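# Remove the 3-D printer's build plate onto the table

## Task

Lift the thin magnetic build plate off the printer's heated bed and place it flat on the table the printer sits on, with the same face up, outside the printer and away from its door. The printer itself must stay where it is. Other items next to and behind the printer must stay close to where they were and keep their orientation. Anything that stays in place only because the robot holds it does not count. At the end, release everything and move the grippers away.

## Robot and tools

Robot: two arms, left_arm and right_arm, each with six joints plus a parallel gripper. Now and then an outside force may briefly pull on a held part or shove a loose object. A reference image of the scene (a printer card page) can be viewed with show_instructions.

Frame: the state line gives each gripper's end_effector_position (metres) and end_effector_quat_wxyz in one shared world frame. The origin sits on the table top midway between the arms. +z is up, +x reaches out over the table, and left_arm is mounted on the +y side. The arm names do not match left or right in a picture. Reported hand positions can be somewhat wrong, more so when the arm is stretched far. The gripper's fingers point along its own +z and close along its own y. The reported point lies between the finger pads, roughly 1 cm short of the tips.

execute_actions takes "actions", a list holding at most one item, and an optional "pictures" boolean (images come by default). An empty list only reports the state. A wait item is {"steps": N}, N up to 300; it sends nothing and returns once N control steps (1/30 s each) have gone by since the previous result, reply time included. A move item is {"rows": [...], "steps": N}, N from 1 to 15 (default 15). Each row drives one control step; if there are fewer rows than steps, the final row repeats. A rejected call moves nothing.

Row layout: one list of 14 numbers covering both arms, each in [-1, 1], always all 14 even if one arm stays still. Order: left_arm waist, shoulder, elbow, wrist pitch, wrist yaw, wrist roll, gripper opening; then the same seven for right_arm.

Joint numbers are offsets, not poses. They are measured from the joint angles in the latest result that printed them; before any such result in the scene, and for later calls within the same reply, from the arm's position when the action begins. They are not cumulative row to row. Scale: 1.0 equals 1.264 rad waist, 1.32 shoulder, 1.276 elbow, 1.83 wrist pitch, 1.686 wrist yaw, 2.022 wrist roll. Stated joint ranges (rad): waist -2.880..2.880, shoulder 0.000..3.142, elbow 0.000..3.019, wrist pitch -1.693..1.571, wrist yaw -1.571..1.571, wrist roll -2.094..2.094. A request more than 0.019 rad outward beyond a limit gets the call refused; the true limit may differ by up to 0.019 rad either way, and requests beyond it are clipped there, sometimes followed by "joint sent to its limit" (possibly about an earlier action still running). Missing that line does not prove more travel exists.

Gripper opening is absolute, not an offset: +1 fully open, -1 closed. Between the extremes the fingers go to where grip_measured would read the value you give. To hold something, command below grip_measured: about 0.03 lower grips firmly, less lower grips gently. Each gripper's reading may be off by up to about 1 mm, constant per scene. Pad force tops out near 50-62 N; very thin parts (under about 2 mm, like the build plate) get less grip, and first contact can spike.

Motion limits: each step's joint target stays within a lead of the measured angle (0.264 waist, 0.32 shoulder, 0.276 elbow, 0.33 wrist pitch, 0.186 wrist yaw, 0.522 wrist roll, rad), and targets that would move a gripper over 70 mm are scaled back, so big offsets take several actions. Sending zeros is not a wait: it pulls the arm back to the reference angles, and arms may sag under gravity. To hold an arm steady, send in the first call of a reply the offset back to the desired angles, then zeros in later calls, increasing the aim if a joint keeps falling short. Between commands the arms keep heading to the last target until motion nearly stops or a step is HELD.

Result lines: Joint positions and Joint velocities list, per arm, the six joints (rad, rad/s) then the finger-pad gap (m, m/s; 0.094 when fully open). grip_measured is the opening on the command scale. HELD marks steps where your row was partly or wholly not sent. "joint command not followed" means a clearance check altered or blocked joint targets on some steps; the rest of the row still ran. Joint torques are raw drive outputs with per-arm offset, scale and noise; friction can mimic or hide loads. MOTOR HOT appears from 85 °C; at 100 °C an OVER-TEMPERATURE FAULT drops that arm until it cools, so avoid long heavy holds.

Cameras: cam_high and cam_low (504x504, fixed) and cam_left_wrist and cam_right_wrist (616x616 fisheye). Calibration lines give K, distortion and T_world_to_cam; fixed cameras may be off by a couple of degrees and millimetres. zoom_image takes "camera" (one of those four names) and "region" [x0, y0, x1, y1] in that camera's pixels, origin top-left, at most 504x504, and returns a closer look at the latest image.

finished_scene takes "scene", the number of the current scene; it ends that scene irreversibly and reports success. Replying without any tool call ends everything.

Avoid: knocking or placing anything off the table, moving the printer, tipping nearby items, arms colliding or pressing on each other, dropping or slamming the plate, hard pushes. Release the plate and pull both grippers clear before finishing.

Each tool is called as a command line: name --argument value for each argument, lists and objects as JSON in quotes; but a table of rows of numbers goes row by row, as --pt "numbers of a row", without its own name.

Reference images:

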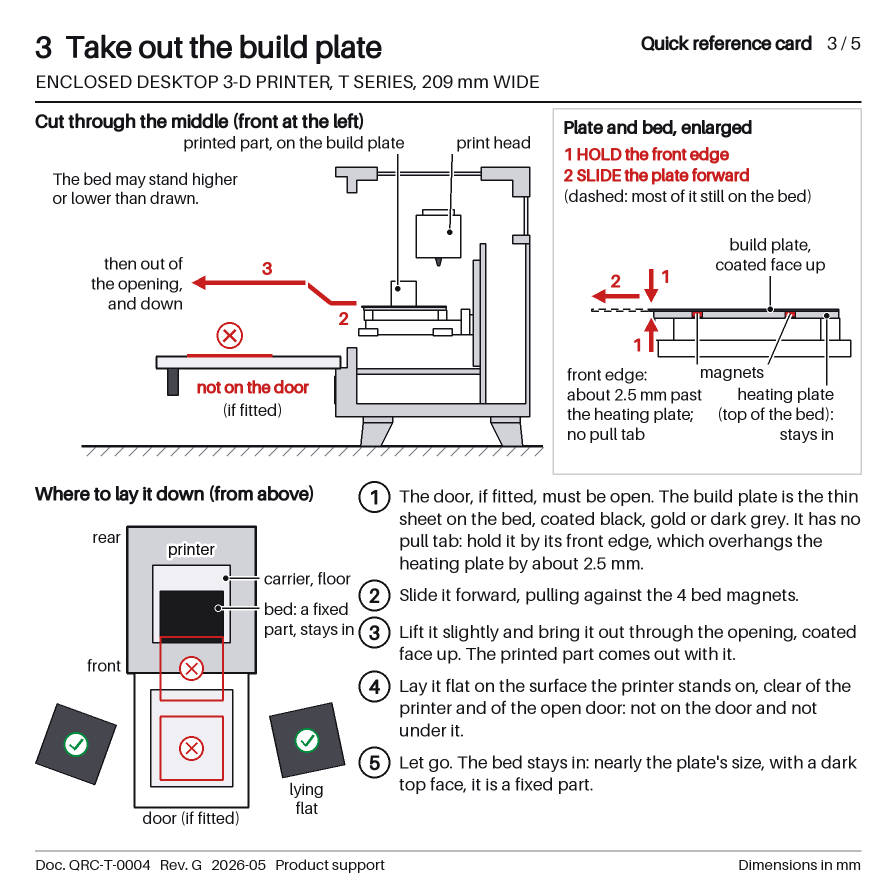

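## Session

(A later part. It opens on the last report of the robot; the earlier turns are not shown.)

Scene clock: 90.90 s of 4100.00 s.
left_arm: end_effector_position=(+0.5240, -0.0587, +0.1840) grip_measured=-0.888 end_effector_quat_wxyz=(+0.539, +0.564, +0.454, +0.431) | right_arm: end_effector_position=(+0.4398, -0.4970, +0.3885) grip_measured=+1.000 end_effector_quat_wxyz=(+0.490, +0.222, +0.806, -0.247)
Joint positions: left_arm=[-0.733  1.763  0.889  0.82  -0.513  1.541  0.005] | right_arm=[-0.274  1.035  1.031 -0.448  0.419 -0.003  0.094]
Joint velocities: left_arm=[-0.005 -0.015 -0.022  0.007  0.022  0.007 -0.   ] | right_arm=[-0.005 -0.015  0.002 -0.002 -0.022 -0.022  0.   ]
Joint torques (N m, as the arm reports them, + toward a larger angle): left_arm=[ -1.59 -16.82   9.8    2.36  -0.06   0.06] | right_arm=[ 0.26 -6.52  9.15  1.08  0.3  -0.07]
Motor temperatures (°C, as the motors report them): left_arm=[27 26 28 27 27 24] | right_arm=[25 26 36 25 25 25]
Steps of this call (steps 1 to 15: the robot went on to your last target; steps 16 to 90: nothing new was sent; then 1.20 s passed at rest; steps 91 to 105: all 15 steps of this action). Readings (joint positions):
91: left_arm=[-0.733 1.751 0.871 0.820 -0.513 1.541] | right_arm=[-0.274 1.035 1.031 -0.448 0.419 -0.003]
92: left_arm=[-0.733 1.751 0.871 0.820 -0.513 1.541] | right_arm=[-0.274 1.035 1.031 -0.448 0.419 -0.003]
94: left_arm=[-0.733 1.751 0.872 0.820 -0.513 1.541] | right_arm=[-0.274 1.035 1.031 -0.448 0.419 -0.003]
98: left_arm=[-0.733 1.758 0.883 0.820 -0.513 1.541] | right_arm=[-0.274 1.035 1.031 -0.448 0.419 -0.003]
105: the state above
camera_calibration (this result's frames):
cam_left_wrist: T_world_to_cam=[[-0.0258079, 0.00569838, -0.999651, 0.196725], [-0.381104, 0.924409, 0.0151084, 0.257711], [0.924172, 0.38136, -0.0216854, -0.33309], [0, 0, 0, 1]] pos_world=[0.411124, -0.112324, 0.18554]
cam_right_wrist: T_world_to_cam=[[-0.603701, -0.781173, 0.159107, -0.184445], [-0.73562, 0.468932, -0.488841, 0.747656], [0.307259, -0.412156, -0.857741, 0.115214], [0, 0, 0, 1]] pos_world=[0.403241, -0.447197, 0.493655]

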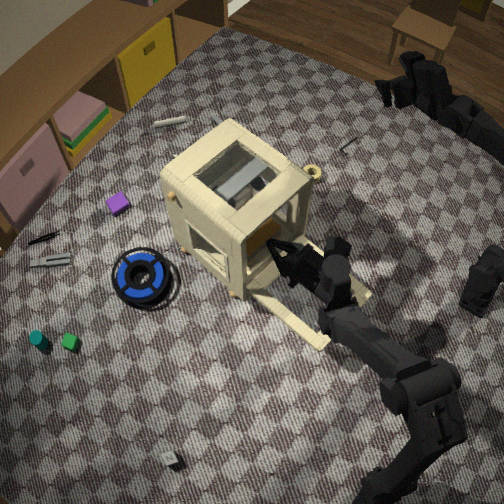

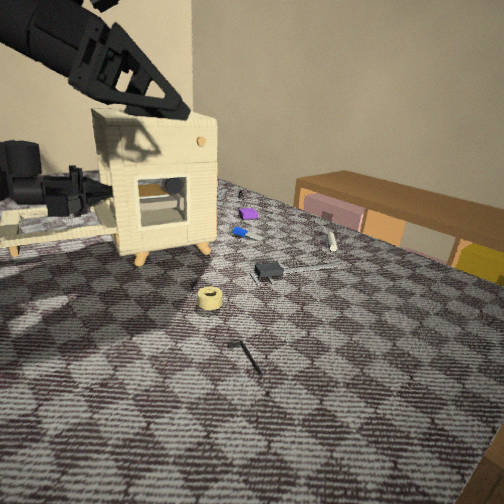

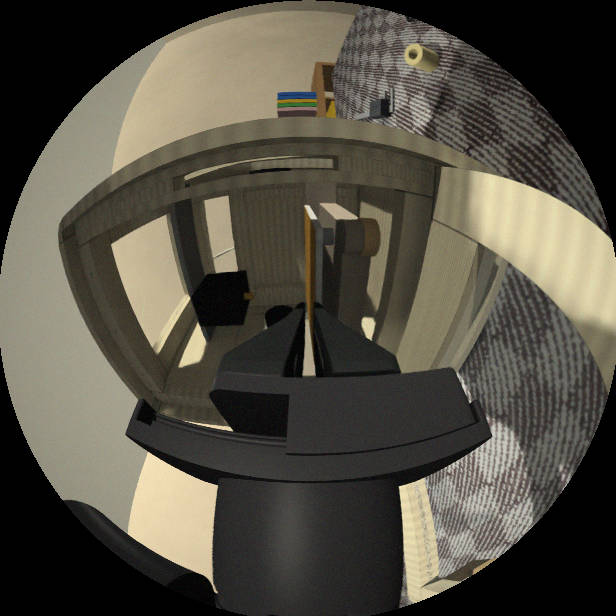

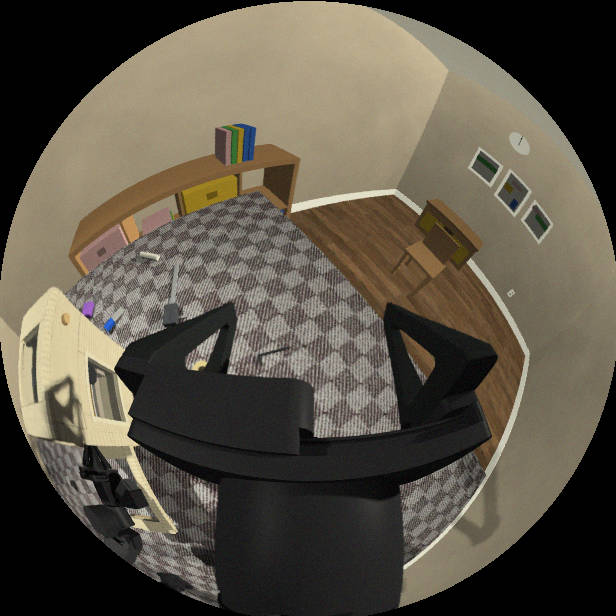

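execute_actions --actions '[{"rows":[[0.005,0,0.025,-0.0115,0,0,-0.89,0,0,0,0,0,0,1]],"steps":12}]'

zoom_image --camera "cam_left_wrist" --region '[250, 200, 410, 360]'

zoom_image --camera "cam_high" --region '[230, 200, 310, 280]'

Scene clock: 92.40 s of 4100.00 s.
left_arm: end_effector_position=(+0.5238, -0.0585, +0.1804) grip_measured=-0.888 end_effector_quat_wxyz=(+0.533, +0.569, +0.454, +0.430) | right_arm: end_effector_position=(+0.4398, -0.4970, +0.3885) grip_measured=+1.000 end_effector_quat_wxyz=(+0.490, +0.222, +0.806, -0.247)
Joint positions: left_arm=[-0.733  1.763  0.889  0.804 -0.513  1.541  0.005] | right_arm=[-0.274  1.035  1.031 -0.448  0.419 -0.003  0.094]
Joint velocities: left_arm=[-0.015 -0.005 -0.017  0.012 -0.081 -0.022 -0.   ] | right_arm=[-0.005  0.005 -0.002 -0.002  0.007  0.022  0.   ]
Joint torques (N m, as the arm reports them, + toward a larger angle): left_arm=[ -1.83 -17.53   8.76   1.47  -0.05  -0.04] | right_arm=[ 0.26 -6.5   9.15  1.08  0.3  -0.07]
Motor temperatures (°C, as the motors report them): left_arm=[27 26 28 27 27 24] | right_arm=[25 26 36 25 25 25]
Steps of this call (steps 1 to 15: the robot went on to your last target; steps 16 to 33: nothing new was sent; steps 34 to 45: all 12 steps of this action). Readings (joint positions):
34: left_arm=[-0.733 1.763 0.889 0.817 -0.513 1.541] | right_arm=[-0.274 1.035 1.031 -0.448 0.419 -0.003]
35: left_arm=[-0.733 1.763 0.889 0.813 -0.513 1.541] | right_arm=[-0.274 1.035 1.031 -0.448 0.419 -0.003]
37: left_arm=[-0.733 1.763 0.889 0.806 -0.513 1.541] | right_arm=[-0.274 1.035 1.031 -0.448 0.419 -0.003]
41: left_arm=[-0.733 1.763 0.889 0.804 -0.513 1.541] | right_arm=[-0.274 1.035 1.031 -0.448 0.419 -0.003]
45: the state above
camera_calibration (this result's frames):
cam_left_wrist: T_world_to_cam=[[-0.0377099, 0.0164105, -0.999154, 0.199915], [-0.380838, 0.92417, 0.0295525, 0.254802], [0.923873, 0.38163, -0.0286006, -0.33165], [0, 0, 0, 1]] pos_world=[0.410979, -0.112193, 0.182731]
cam_right_wrist: T_world_to_cam=[[-0.603701, -0.781173, 0.159107, -0.184445], [-0.73562, 0.468932, -0.488841, 0.747656], [0.307259, -0.412156, -0.857741, 0.115214], [0, 0, 0, 1]] pos_world=[0.403241, -0.447197, 0.493655]

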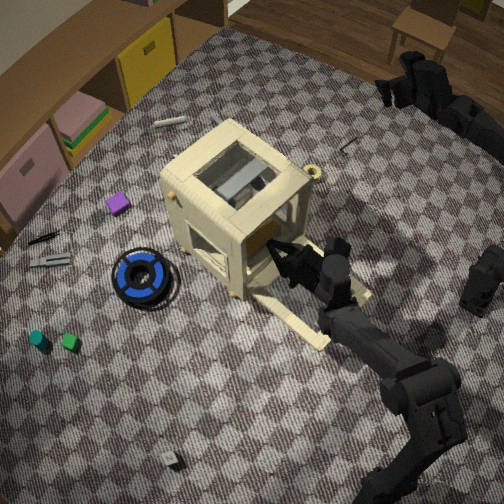

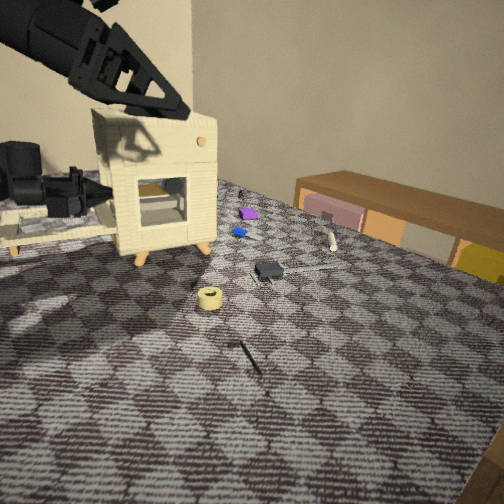

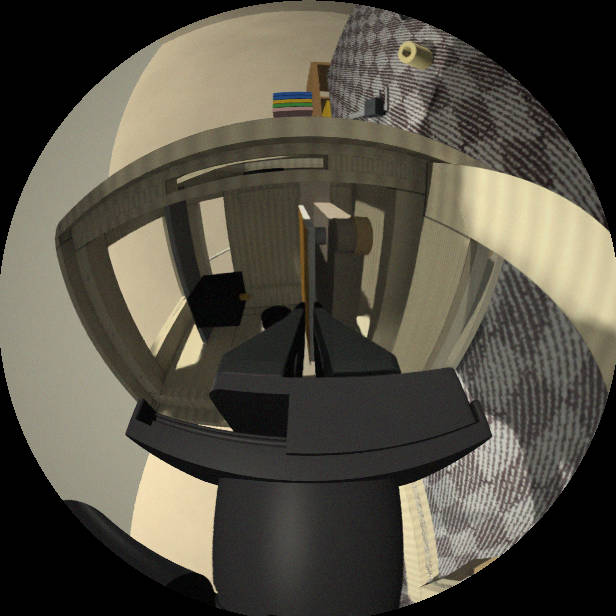

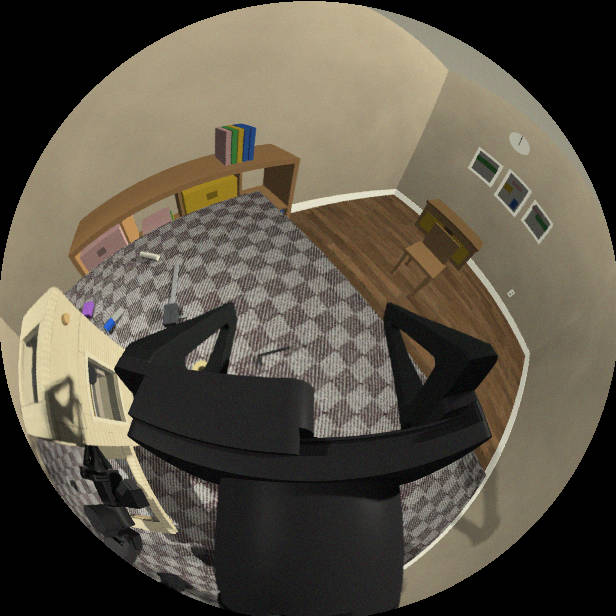

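Region (250, 200, 410, 360) of cam_left_wrist's 616x616 image, scaled by 3.150, with more detail than that image has.

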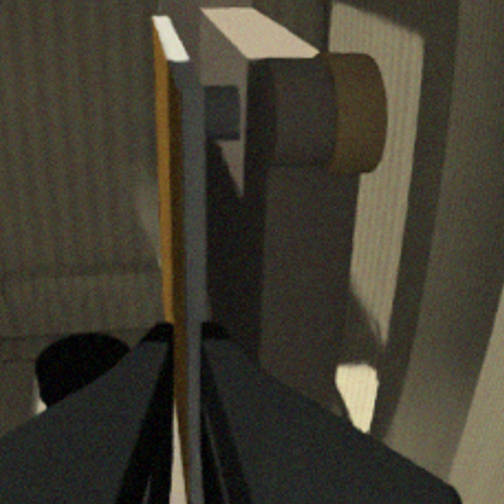

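Region (230, 200, 310, 280) of cam_high's 504x504 image, scaled by 6.300, with more detail than that image has.

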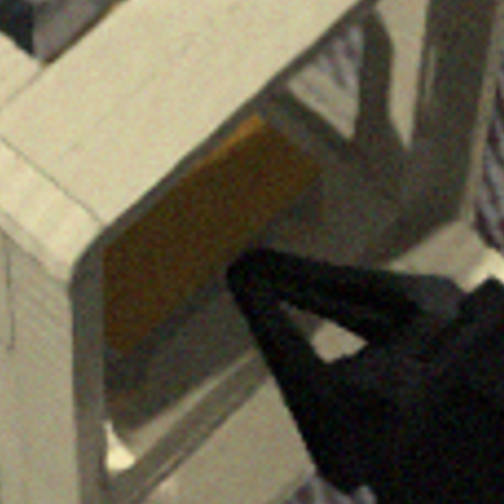

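execute_actions --actions '[{"rows":[[0.008,0,0.025,0.003,0.002,0,-0.925,0,0,0,0,0,0,1],[0.01,0,0.025,0.003,0.003,0,-0.925,0,0,0,0,0,0,1],[0.012,0,0.025,0.003,0.004,0,-0.925,0,0,0,0,0,0,1],[0.014,0,0.025,0.003,0.006,0,-0.925,0,0,0,0,0,0,1],[0.016,0,0.025,0.003,0.007,0,-0.925,0,0,0,0,0,0,1],[0.018,0,0.025,0.003,0.009,0,-0.925,0,0,0,0,0,0,1],[0.02,0,0.025,0.003,0.01,0,-0.925,0,0,0,0,0,0,1],[0.022,0,0.025,0.003,0.012,0,-0.925,0,0,0,0,0,0,1],[0.024,0,0.025,0.003,0.013,0,-0.925,0,0,0,0,0,0,1],[0.026,0,0.025,0.003,0.015,0,-0.925,0,0,0,0,0,0,1],[0.028,0,0.025,0.003,0.016,0,-0.925,0,0,0,0,0,0,1],[0.03,0,0.025,0.003,0.018,0,-0.925,0,0,0,0,0,0,1],[0.032,0,0.025,0.003,0.02,0,-0.925,0,0,0,0,0,0,1]]}]' --pictures false

execute_actions --actions '[{"steps":10}]'

zoom_image --camera "cam_left_wrist" --region '[270, 260, 360, 350]'

zoom_image --camera "cam_high" --region '[230, 200, 310, 280]'

Scene clock: 95.80 s of 4100.00 s.
left_arm: end_effector_position=(+0.5323, -0.0492, +0.1802) grip_measured=-0.923 end_effector_quat_wxyz=(+0.534, +0.570, +0.455, +0.429) | right_arm: end_effector_position=(+0.4398, -0.4970, +0.3885) grip_measured=+1.000 end_effector_quat_wxyz=(+0.490, +0.222, +0.806, -0.247)
Joint positions: left_arm=[-0.706  1.763  0.889  0.804 -0.484  1.541  0.004] | right_arm=[-0.274  1.035  1.031 -0.448  0.419 -0.003  0.094]
Joint velocities: left_arm=[ 0.073 -0.005 -0.032  0.002  0.007 -0.022 -0.   ] | right_arm=[-0.005 -0.005 -0.007  0.017 -0.037  0.022  0.   ]
Joint torques (N m, as the arm reports them, + toward a larger angle): left_arm=[ -1.66 -17.34   8.75   1.88   0.08  -0.05] | right_arm=[ 0.22 -6.57  9.15  1.09  0.3  -0.07]
Motor temperatures (°C, as the motors report them): left_arm=[27 26 28 27 27 24] | right_arm=[25 26 36 25 25 25]
Steps of this call (steps 1 to 15: the robot went on to your last target; steps 16 to 87: nothing new was sent; steps 88 to 102: all 15 steps of this action). Readings (joint positions):
88: left_arm=[-0.733 1.763 0.889 0.804 -0.513 1.541] | right_arm=[-0.274 1.035 1.031 -0.448 0.419 -0.003]
89: left_arm=[-0.733 1.763 0.889 0.804 -0.513 1.541] | right_arm=[-0.274 1.035 1.031 -0.448 0.419 -0.003]
91: left_arm=[-0.732 1.763 0.889 0.804 -0.509 1.541] | right_arm=[-0.274 1.035 1.031 -0.448 0.419 -0.003]
95: left_arm=[-0.727 1.763 0.889 0.804 -0.499 1.541] | right_arm=[-0.274 1.035 1.031 -0.448 0.419 -0.003]
102: the state above

Scene clock: 96.13 s of 4100.00 s.
left_arm: end_effector_position=(+0.5330, -0.0483, +0.1802) grip_measured=-0.923 end_effector_quat_wxyz=(+0.534, +0.570, +0.455, +0.429) | right_arm: end_effector_position=(+0.4398, -0.4970, +0.3885) grip_measured=+1.000 end_effector_quat_wxyz=(+0.490, +0.222, +0.806, -0.247)
Joint positions: left_arm=[-0.703  1.763  0.889  0.804 -0.482  1.541  0.004] | right_arm=[-0.274  1.035  1.031 -0.448  0.419 -0.003  0.094]
Joint velocities: left_arm=[-0.005 -0.005 -0.012  0.012  0.007  0.051  0.   ] | right_arm=[-0.015 -0.015  0.002  0.007 -0.022 -0.081  0.   ]
Joint torques (N m, as the arm reports them, + toward a larger angle): left_arm=[ -1.7  -17.35   8.8    1.93   0.01  -0.03] | right_arm=[ 0.19 -6.54  9.16  1.09  0.3  -0.07]
Motor temperatures (°C, as the motors report them): left_arm=[27 26 28 27 27 24] | right_arm=[25 26 36 25 25 25]
Steps of this call (steps 1 to 10: the robot went on to your last target). Readings (joint positions):
1: left_arm=[-0.704 1.763 0.889 0.804 -0.483 1.541] | right_arm=[-0.274 1.035 1.031 -0.448 0.419 -0.003]
2: left_arm=[-0.703 1.763 0.889 0.804 -0.482 1.541] | right_arm=[-0.274 1.035 1.031 -0.448 0.419 -0.003]
4: left_arm=[-0.703 1.763 0.889 0.804 -0.482 1.541] | right_arm=[-0.274 1.035 1.031 -0.448 0.419 -0.003]
8: left_arm=[-0.703 1.763 0.889 0.804 -0.482 1.541] | right_arm=[-0.274 1.035 1.031 -0.448 0.419 -0.003]
10: the state above
camera_calibration (this result's frames):
cam_left_wrist: T_world_to_cam=[[-0.0391263, 0.0148271, -0.999124, 0.200587], [-0.379104, 0.924913, 0.0285718, 0.248099], [0.924527, 0.37989, -0.0305674, -0.344156], [0, 0, 0, 1]] pos_world=[0.420085, -0.101703, 0.182802]
cam_right_wrist: T_world_to_cam=[[-0.603701, -0.781173, 0.159107, -0.184445], [-0.73562, 0.468932, -0.488841, 0.747656], [0.307259, -0.412156, -0.857741, 0.115214], [0, 0, 0, 1]] pos_world=[0.403241, -0.447197, 0.493655]

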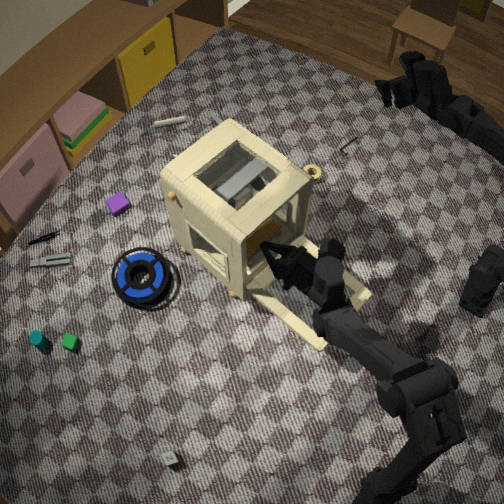

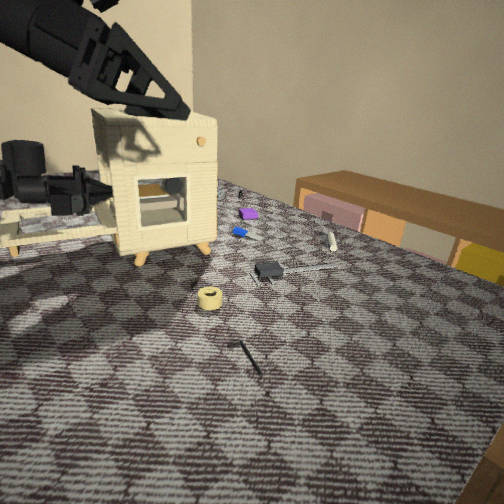

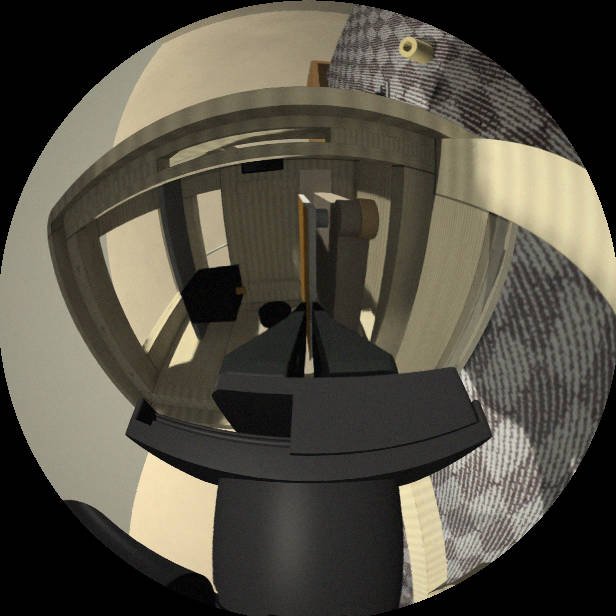

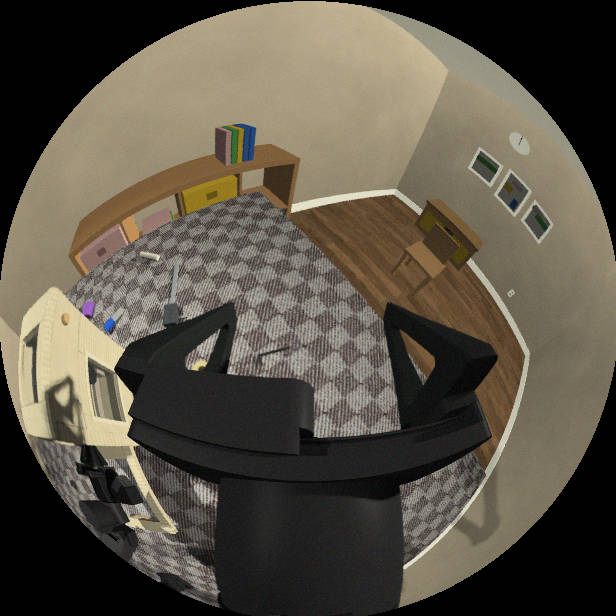

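Region (270, 260, 360, 350) of cam_left_wrist's 616x616 image, scaled by 5.600, with more detail than that image has.

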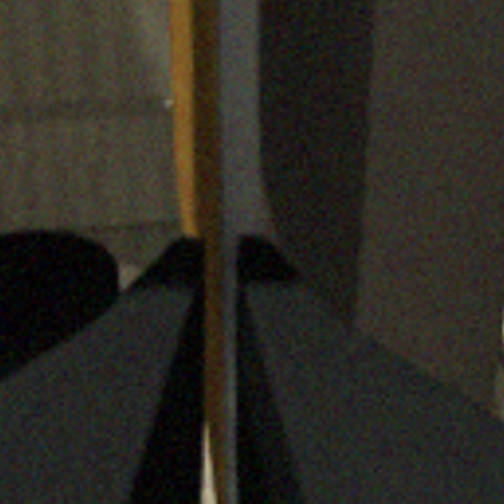

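Region (230, 200, 310, 280) of cam_high's 504x504 image, scaled by 6.300, with more detail than that image has.

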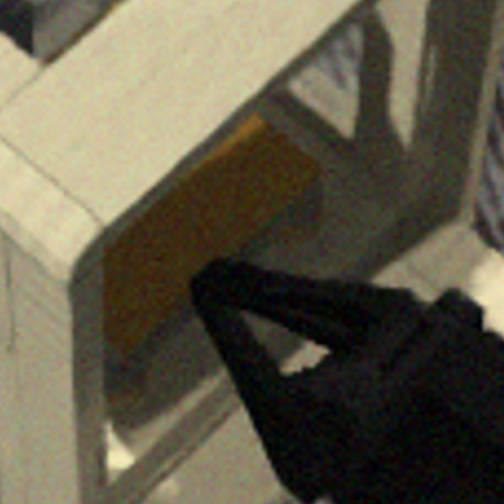

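Nudge a little more to confirm contact, then close.

execute_actions --actions '[{"rows":[[0.01,0,0.025,0.003,0.003,0,-0.925,0,0,0,0,0,0,1],[0.013,0,0.025,0.003,0.005,0,-0.925,0,0,0,0,0,0,1],[0.016,0,0.025,0.003,0.007,0,-0.925,0,0,0,0,0,0,1]],"steps":12}]' --pictures false

execute_actions --actions '[{"rows":[[0.006,0,0.025,0.003,0,0,-0.94,0,0,0,0,0,0,1],[0.006,0,0.025,0.003,0,0,-0.96,0,0,0,0,0,0,1],[0.006,0,0.025,0.003,0,0,-0.98,0,0,0,0,0,0,1],[0.006,0,0.025,0.003,0,0,-1,0,0,0,0,0,0,1]],"steps":12}]' --pictures false

Scene clock: 98.20 s of 4100.00 s.
left_arm: end_effector_position=(+0.5333, -0.0482, +0.1802) grip_measured=-0.923 end_effector_quat_wxyz=(+0.534, +0.570, +0.454, +0.428) | right_arm: end_effector_position=(+0.4398, -0.4970, +0.3885) grip_measured=+1.000 end_effector_quat_wxyz=(+0.490, +0.222, +0.806, -0.247)
Joint positions: left_arm=[-0.702  1.763  0.889  0.804 -0.478  1.541  0.004] | right_arm=[-0.274  1.035  1.031 -0.448  0.419 -0.003  0.094]
Joint velocities: left_arm=[-0.005  0.005  0.007 -0.007 -0.051  0.051  0.   ] | right_arm=[-0.015 -0.005  0.002 -0.007 -0.037 -0.051  0.   ]
Joint torques (N m, as the arm reports them, + toward a larger angle): left_arm=[ -0.94 -17.56   8.76   1.9    0.23  -0.05] | right_arm=[ 0.31 -6.48  9.14  1.09  0.3  -0.07]
Motor temperatures (°C, as the motors report them): left_arm=[27 26 28 27 27 24] | right_arm=[25 26 36 25 25 25]
Steps of this call (steps 1 to 15: the robot went on to your last target; steps 16 to 50: nothing new was sent; steps 51 to 62: all 12 steps of this action). Readings (joint positions):
51: left_arm=[-0.703 1.763 0.889 0.804 -0.482 1.541] | right_arm=[-0.274 1.035 1.031 -0.448 0.419 -0.003]
52: left_arm=[-0.703 1.763 0.889 0.804 -0.481 1.541] | right_arm=[-0.274 1.035 1.031 -0.448 0.419 -0.003]
54: left_arm=[-0.702 1.763 0.889 0.804 -0.479 1.541] | right_arm=[-0.274 1.035 1.031 -0.448 0.419 -0.003]
58: left_arm=[-0.702 1.763 0.889 0.804 -0.478 1.541] | right_arm=[-0.274 1.035 1.031 -0.448 0.419 -0.003]
62: the state above

Scene clock: 98.60 s of 4100.00 s.
left_arm: end_effector_position=(+0.5333, -0.0481, +0.1802) grip_measured=-0.993 end_effector_quat_wxyz=(+0.534, +0.570, +0.454, +0.428) | right_arm: end_effector_position=(+0.4398, -0.4970, +0.3885) grip_measured=+1.000 end_effector_quat_wxyz=(+0.490, +0.222, +0.806, -0.247)
Joint positions: left_arm=[-0.702  1.763  0.889  0.804 -0.479  1.541  0.   ] | right_arm=[-0.274  1.035  1.031 -0.448  0.419 -0.003  0.094]
Joint velocities: left_arm=[-0.005 -0.005  0.002  0.002 -0.051  0.066  0.002] | right_arm=[-0.005 -0.005 -0.007  0.022 -0.022  0.051  0.   ]
Joint torques (N m, as the arm reports them, + toward a larger angle): left_arm=[ -1.86 -17.51   8.76   1.92  -0.05  -0.04] | right_arm=[ 0.27 -6.5   9.14  1.1   0.3  -0.07]
Motor temperatures (°C, as the motors report them): left_arm=[27 26 28 27 27 24] | right_arm=[25 26 36 25 25 25]
Steps of this call (steps 1 to 12: all 12 steps of this action). Readings (joint positions):
1: left_arm=[-0.702 1.763 0.889 0.804 -0.479 1.541] | right_arm=[-0.274 1.035 1.031 -0.448 0.419 -0.003]
2: left_arm=[-0.702 1.763 0.889 0.804 -0.479 1.541] | right_arm=[-0.274 1.035 1.031 -0.448 0.419 -0.003]
4: left_arm=[-0.702 1.763 0.889 0.804 -0.479 1.541] | right_arm=[-0.274 1.035 1.031 -0.448 0.419 -0.003]
8: left_arm=[-0.702 1.763 0.889 0.804 -0.479 1.541] | right_arm=[-0.274 1.035 1.031 -0.448 0.419 -0.003]
12: the state above

execute_actions --actions '[{"rows":[[-0.004,-0.008,0.012,0.006,-0.001,0,-1,0,0,0,0,0,0,1],[-0.008,-0.014,0.004,0.01,-0.002,0,-1,0,0,0,0,0,0,1],[-0.0095,-0.0165,0,0.011,-0.003,0,-1,0,0,0,0,0,0,1],[-0.011,-0.019,-0.004,0.012,-0.004,0,-1,0,0,0,0,0,0,1],[-0.0125,-0.0215,-0.008,0.013,-0.005,0,-1,0,0,0,0,0,0,1],[-0.014,-0.024,-0.012,0.014,-0.007,0,-1,0,0,0,0,0,0,1],[-0.0155,-0.0265,-0.016,0.015,-0.008,0,-1,0,0,0,0,0,0,1],[-0.017,-0.029,-0.02,0.016,-0.009,0,-1,0,0,0,0,0,0,1],[-0.0185,-0.0315,-0.024,0.017,-0.01,0,-1,0,0,0,0,0,0,1],[-0.02,-0.034,-0.028,0.018,-0.011,0,-1,0,0,0,0,0,0,1],[-0.0215,-0.0365,-0.032,0.02,-0.012,0,-1,0,0,0,0,0,0,1],[-0.023,-0.039,-0.036,0.021,-0.014,0,-1,0,0,0,0,0,0,1],[-0.0245,-0.0415,-0.04,0.022,-0.015,0,-1,0,0,0,0,0,0,1],[-0.026,-0.044,-0.044,0.023,-0.016,0,-1,0,0,0,0,0,0,1],[-0.027,-0.0465,-0.0485,0.024,-0.017,0,-1,0,0,0,0,0,0,1]]}]' --pictures false

execute_actions --actions '[{"steps":12}]'

zoom_image --camera "cam_high" --region '[230, 200, 310, 280]'

Scene clock: 102.50 s of 4100.00 s.
left_arm: end_effector_position=(+0.5164, -0.0410, +0.1799) grip_measured=-0.994 end_effector_quat_wxyz=(+0.533, +0.567, +0.456, +0.431) | right_arm: end_effector_position=(+0.4398, -0.4970, +0.3885) grip_measured=+1.000 end_effector_quat_wxyz=(+0.490, +0.222, +0.806, -0.247)
Joint positions: left_arm=[-0.717  1.733  0.839  0.825 -0.503  1.541  0.   ] | right_arm=[-0.274  1.035  1.031 -0.448  0.419 -0.003  0.094]
Joint velocities: left_arm=[-0.103 -0.161 -0.212  0.046 -0.095 -0.066 -0.   ] | right_arm=[ 0.005 -0.015 -0.002 -0.007 -0.022  0.051  0.   ]
Joint torques (N m, as the arm reports them, + toward a larger angle): left_arm=[ -3.15 -18.6    6.37   2.43  -0.17  -0.04] | right_arm=[ 0.29 -6.54  9.16  1.07  0.3  -0.07]
Motor temperatures (°C, as the motors report them): left_arm=[27 26 28 27 27 24] | right_arm=[25 26 37 25 25 25]
Steps of this call (steps 1 to 15: the robot went on to your last target; steps 16 to 90: nothing new was sent; then 0.40 s passed at rest; steps 91 to 105: all 15 steps of this action). Readings (joint positions):
91: left_arm=[-0.703 1.763 0.889 0.804 -0.480 1.541] | right_arm=[-0.274 1.035 1.031 -0.448 0.419 -0.003]
92: left_arm=[-0.703 1.762 0.889 0.804 -0.481 1.541] | right_arm=[-0.274 1.035 1.031 -0.448 0.419 -0.003]
94: left_arm=[-0.703 1.762 0.888 0.805 -0.482 1.541] | right_arm=[-0.274 1.035 1.031 -0.448 0.419 -0.003]
98: left_arm=[-0.704 1.762 0.885 0.810 -0.482 1.541] | right_arm=[-0.274 1.035 1.031 -0.448 0.419 -0.003]
105: the state above

Scene clock: 102.90 s of 4100.00 s.
left_arm: end_effector_position=(+0.5104, -0.0425, +0.1804) grip_measured=-0.994 end_effector_quat_wxyz=(+0.534, +0.569, +0.454, +0.429) | right_arm: end_effector_position=(+0.4398, -0.4970, +0.3885) grip_measured=+1.000 end_effector_quat_wxyz=(+0.490, +0.222, +0.806, -0.247)
Joint positions: left_arm=[-0.726  1.724  0.827  0.828 -0.505  1.541  0.   ] | right_arm=[-0.274  1.035  1.031 -0.448  0.419 -0.003  0.094]
Joint velocities: left_arm=[-0.005  0.015  0.012 -0.022 -0.007 -0.022  0.   ] | right_arm=[ 0.005 -0.015 -0.007 -0.007 -0.051  0.051  0.   ]
Joint torques (N m, as the arm reports them, + toward a larger angle): left_arm=[ -3.25 -18.56   6.32   2.46  -0.17  -0.04] | right_arm=[ 0.2  -6.51  9.16  1.08  0.3  -0.07]
Motor temperatures (°C, as the motors report them): left_arm=[27 26 28 27 27 24] | right_arm=[25 26 37 25 25 25]
Steps of this call (steps 1 to 12: the robot went on to your last target). Readings (joint positions):
1: left_arm=[-0.720 1.728 0.833 0.826 -0.504 1.541] | right_arm=[-0.274 1.035 1.031 -0.448 0.419 -0.003]
2: left_arm=[-0.723 1.725 0.829 0.827 -0.504 1.541] | right_arm=[-0.274 1.035 1.031 -0.448 0.419 -0.003]
4: left_arm=[-0.726 1.724 0.827 0.828 -0.504 1.541] | right_arm=[-0.274 1.035 1.031 -0.448 0.419 -0.003]
8: left_arm=[-0.726 1.724 0.827 0.828 -0.505 1.541] | right_arm=[-0.274 1.035 1.031 -0.448 0.419 -0.003]
12: the state above
camera_calibration (this result's frames):
cam_left_wrist: T_world_to_cam=[[-0.036938, 0.0150161, -0.999205, 0.198737], [-0.379467, 0.924784, 0.0279256, 0.23449], [0.924468, 0.380197, -0.0284615, -0.325737], [0, 0, 0, 1]] pos_world=[0.397455, -0.095993, 0.182759]
cam_right_wrist: T_world_to_cam=[[-0.603701, -0.781173, 0.159107, -0.184445], [-0.73562, 0.468932, -0.488841, 0.747656], [0.307259, -0.412156, -0.857741, 0.115214], [0, 0, 0, 1]] pos_world=[0.403241, -0.447197, 0.493655]

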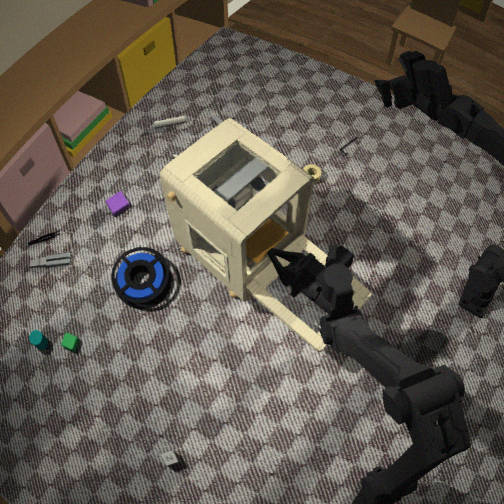

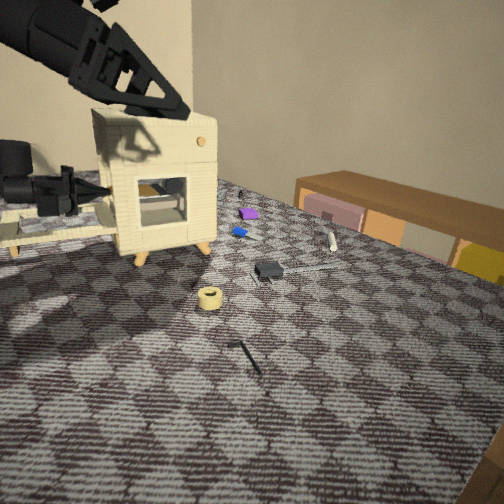

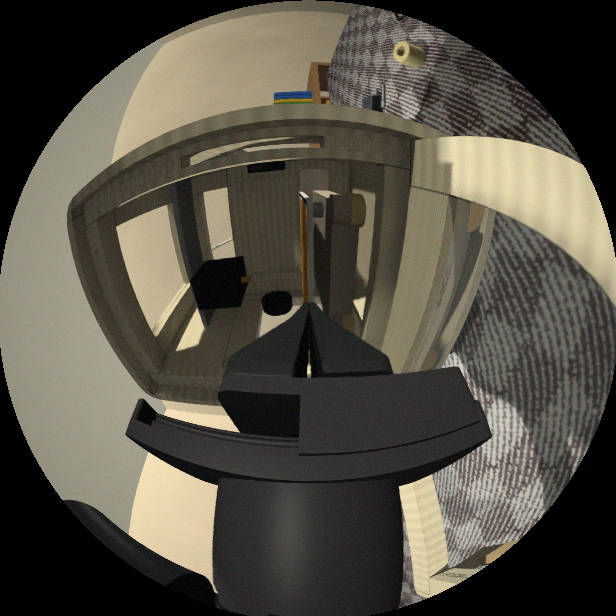

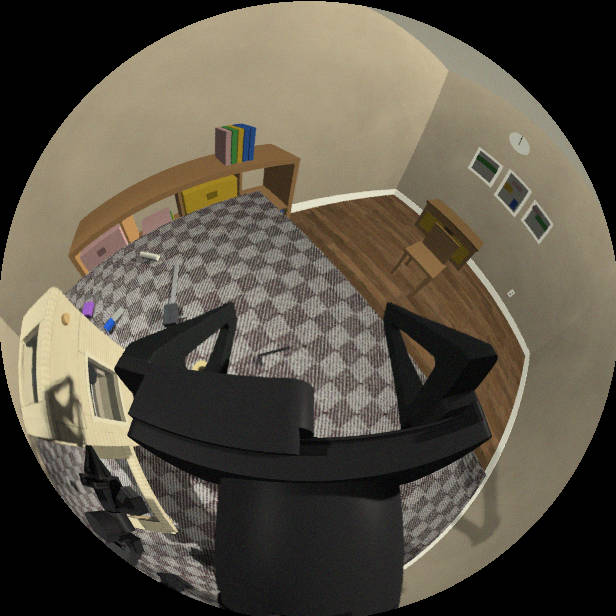

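Region (230, 200, 310, 280) of cam_high's 504x504 image, scaled by 6.300, with more detail than that image has.

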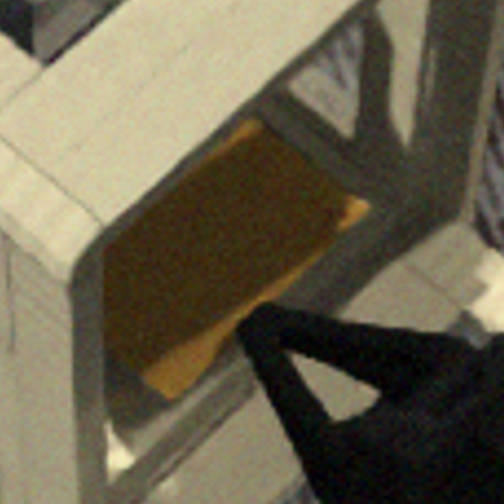

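execute_actions --actions '[{"rows":[[0,0,0.02,0.003,0,0,-0.9,0,0,0,0,0,0,1],[0,0,0.02,0.003,0,0,-0.78,0,0,0,0,0,0,1],[0,0,0.03,0,0,0,-0.78,0,0,0,0,0,0,1],[0,0.005,0.036,-0.003,0,0,-0.78,0,0,0,0,0,0,1],[0,0.008,0.041,-0.004,0,0,-0.78,0,0,0,0,0,0,1],[0,0.011,0.046,-0.005,0,0,-0.78,0,0,0,0,0,0,1],[0,0.014,0.051,-0.007,0,0,-0.78,0,0,0,0,0,0,1],[0,0.017,0.056,-0.008,0,0,-0.78,0,0,0,0,0,0,1],[0,0.02,0.06,-0.009,0,0,-0.78,0,0,0,0,0,0,1],[0,0.023,0.065,-0.011,0,0,-0.78,0,0,0,0,0,0,1],[0,0.026,0.07,-0.012,0,0,-0.78,0,0,0,0,0,0,1],[0,0.029,0.075,-0.013,0,0,-0.78,0,0,0,0,0,0,1],[0,0.032,0.08,-0.015,0,0,-0.78,0,0,0,0,0,0,1],[0,0.034,0.085,-0.016,0,0,-0.78,0,0,0,0,0,0,1]]}]' --pictures false

execute_actions --actions '[{"steps":12}]'

zoom_image --camera "cam_left_wrist" --region '[230, 200, 410, 380]'

Scene clock: 106.07 s of 4100.00 s.
left_arm: end_effector_position=(+0.5246, -0.0552, +0.1819) grip_measured=-0.782 end_effector_quat_wxyz=(+0.535, +0.569, +0.454, +0.430) | right_arm: end_effector_position=(+0.4398, -0.4970, +0.3885) grip_measured=+1.000 end_effector_quat_wxyz=(+0.490, +0.222, +0.806, -0.247)
Joint positions: left_arm=[-0.726  1.758  0.884  0.807 -0.505  1.541  0.01 ] | right_arm=[-0.274  1.035  1.031 -0.448  0.419 -0.003  0.094]
Joint velocities: left_arm=[-0.005  0.093  0.154 -0.061 -0.007  0.037 -0.001] | right_arm=[-0.024  0.005 -0.002 -0.002  0.037  0.022  0.   ]
Joint torques (N m, as the arm reports them, + toward a larger angle): left_arm=[ -2.16 -17.18   9.6    1.47  -0.06  -0.04] | right_arm=[ 0.26 -6.53  9.14  1.09  0.3  -0.07]
Motor temperatures (°C, as the motors report them): left_arm=[27 26 28 27 27 24] | right_arm=[25 26 37 25 25 25]
Steps of this call (steps 1 to 30: the robot went on to your last target; steps 31 to 80: nothing new was sent; steps 81 to 95: all 15 steps of this action). Readings (joint positions):
81: left_arm=[-0.726 1.724 0.827 0.828 -0.505 1.541] | right_arm=[-0.274 1.035 1.031 -0.448 0.419 -0.003]
82: left_arm=[-0.726 1.724 0.827 0.828 -0.505 1.541] | right_arm=[-0.274 1.035 1.031 -0.448 0.419 -0.003]
84: left_arm=[-0.726 1.724 0.827 0.828 -0.505 1.541] | right_arm=[-0.274 1.035 1.031 -0.448 0.419 -0.003]
88: left_arm=[-0.726 1.729 0.836 0.822 -0.505 1.541] | right_arm=[-0.274 1.035 1.031 -0.448 0.419 -0.003]
95: the state above

Scene clock: 106.47 s of 4100.00 s.
left_arm: end_effector_position=(+0.5264, -0.0567, +0.1814) grip_measured=-0.782 end_effector_quat_wxyz=(+0.534, +0.569, +0.454, +0.429) | right_arm: end_effector_position=(+0.4398, -0.4970, +0.3885) grip_measured=+1.000 end_effector_quat_wxyz=(+0.490, +0.222, +0.806, -0.247)
Joint positions: left_arm=[-0.726  1.762  0.891  0.804 -0.505  1.541  0.01 ] | right_arm=[-0.274  1.035  1.031 -0.448  0.419 -0.003  0.094]
Joint velocities: left_arm=[-0.005  0.005 -0.012 -0.002  0.022  0.081  0.   ] | right_arm=[ 0.005  0.005 -0.007  0.012 -0.007 -0.066  0.   ]
Joint torques (N m, as the arm reports them, + toward a larger angle): left_arm=[ -2.56 -16.78   9.71   1.48  -0.06  -0.04] | right_arm=[ 0.27 -6.56  9.15  1.1   0.3  -0.07]
Motor temperatures (°C, as the motors report them): left_arm=[27 26 28 27 27 24] | right_arm=[25 26 37 25 25 25]
Steps of this call (steps 1 to 12: the robot went on to your last target). Readings (joint positions):
1: left_arm=[-0.726 1.761 0.888 0.805 -0.505 1.541] | right_arm=[-0.274 1.035 1.031 -0.448 0.419 -0.003]
2: left_arm=[-0.726 1.762 0.890 0.805 -0.505 1.541] | right_arm=[-0.274 1.035 1.031 -0.448 0.419 -0.003]
4: left_arm=[-0.726 1.762 0.891 0.804 -0.505 1.541] | right_arm=[-0.274 1.035 1.031 -0.448 0.419 -0.003]
8: left_arm=[-0.726 1.762 0.891 0.804 -0.505 1.541] | right_arm=[-0.274 1.035 1.031 -0.448 0.419 -0.003]
12: the state above
camera_calibration (this result's frames):
cam_left_wrist: T_world_to_cam=[[-0.0366529, 0.0147631, -0.999219, 0.200335], [-0.379475, 0.924791, 0.0275832, 0.253737], [0.924476, 0.38019, -0.028294, -0.335136], [0, 0, 0, 1]] pos_world=[0.413455, -0.110196, 0.183698]
cam_right_wrist: T_world_to_cam=[[-0.603701, -0.781173, 0.159107, -0.184445], [-0.73562, 0.468932, -0.488841, 0.747656], [0.307259, -0.412156, -0.857741, 0.115214], [0, 0, 0, 1]] pos_world=[0.403241, -0.447197, 0.493655]

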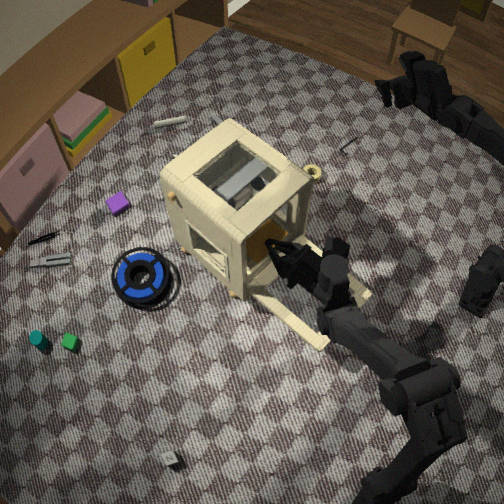

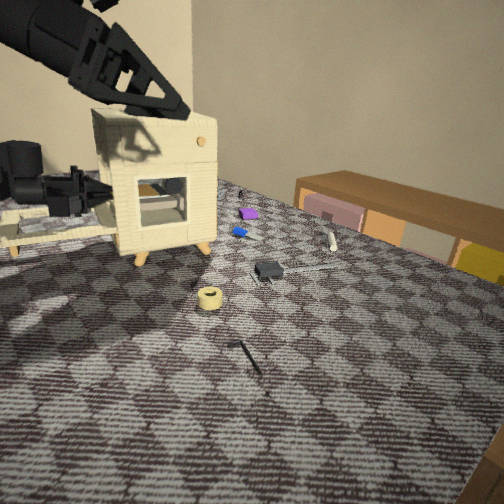

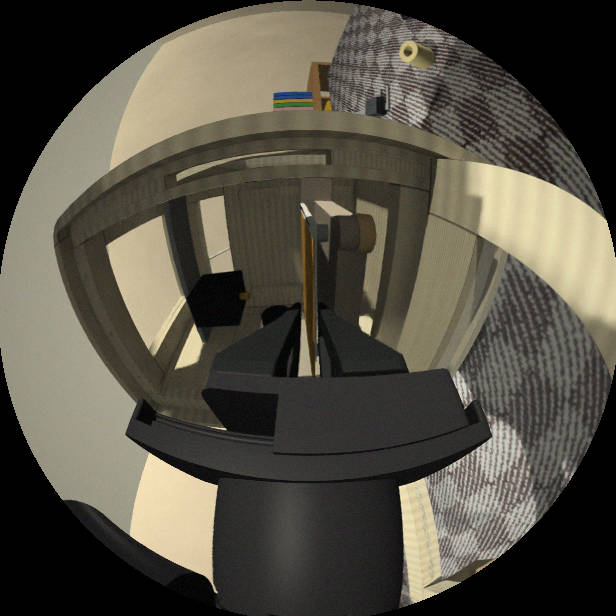

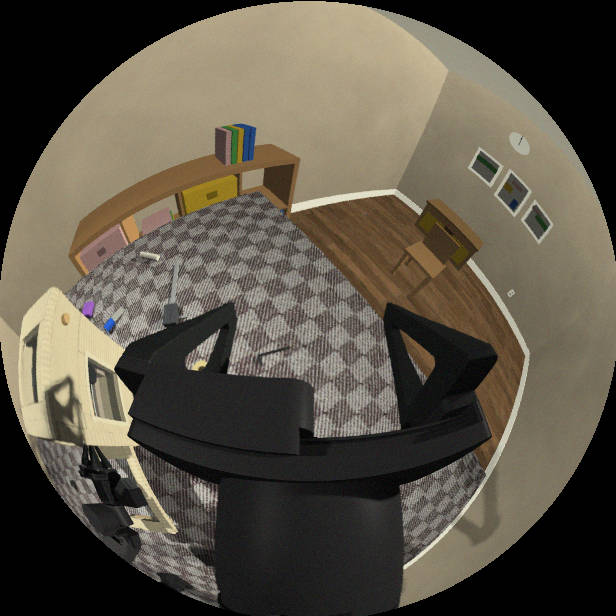

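Region (230, 200, 410, 380) of cam_left_wrist's 616x616 image, scaled by 2.800, with more detail than that image has.

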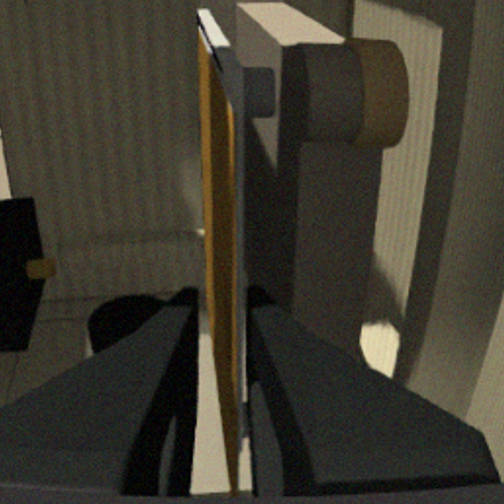

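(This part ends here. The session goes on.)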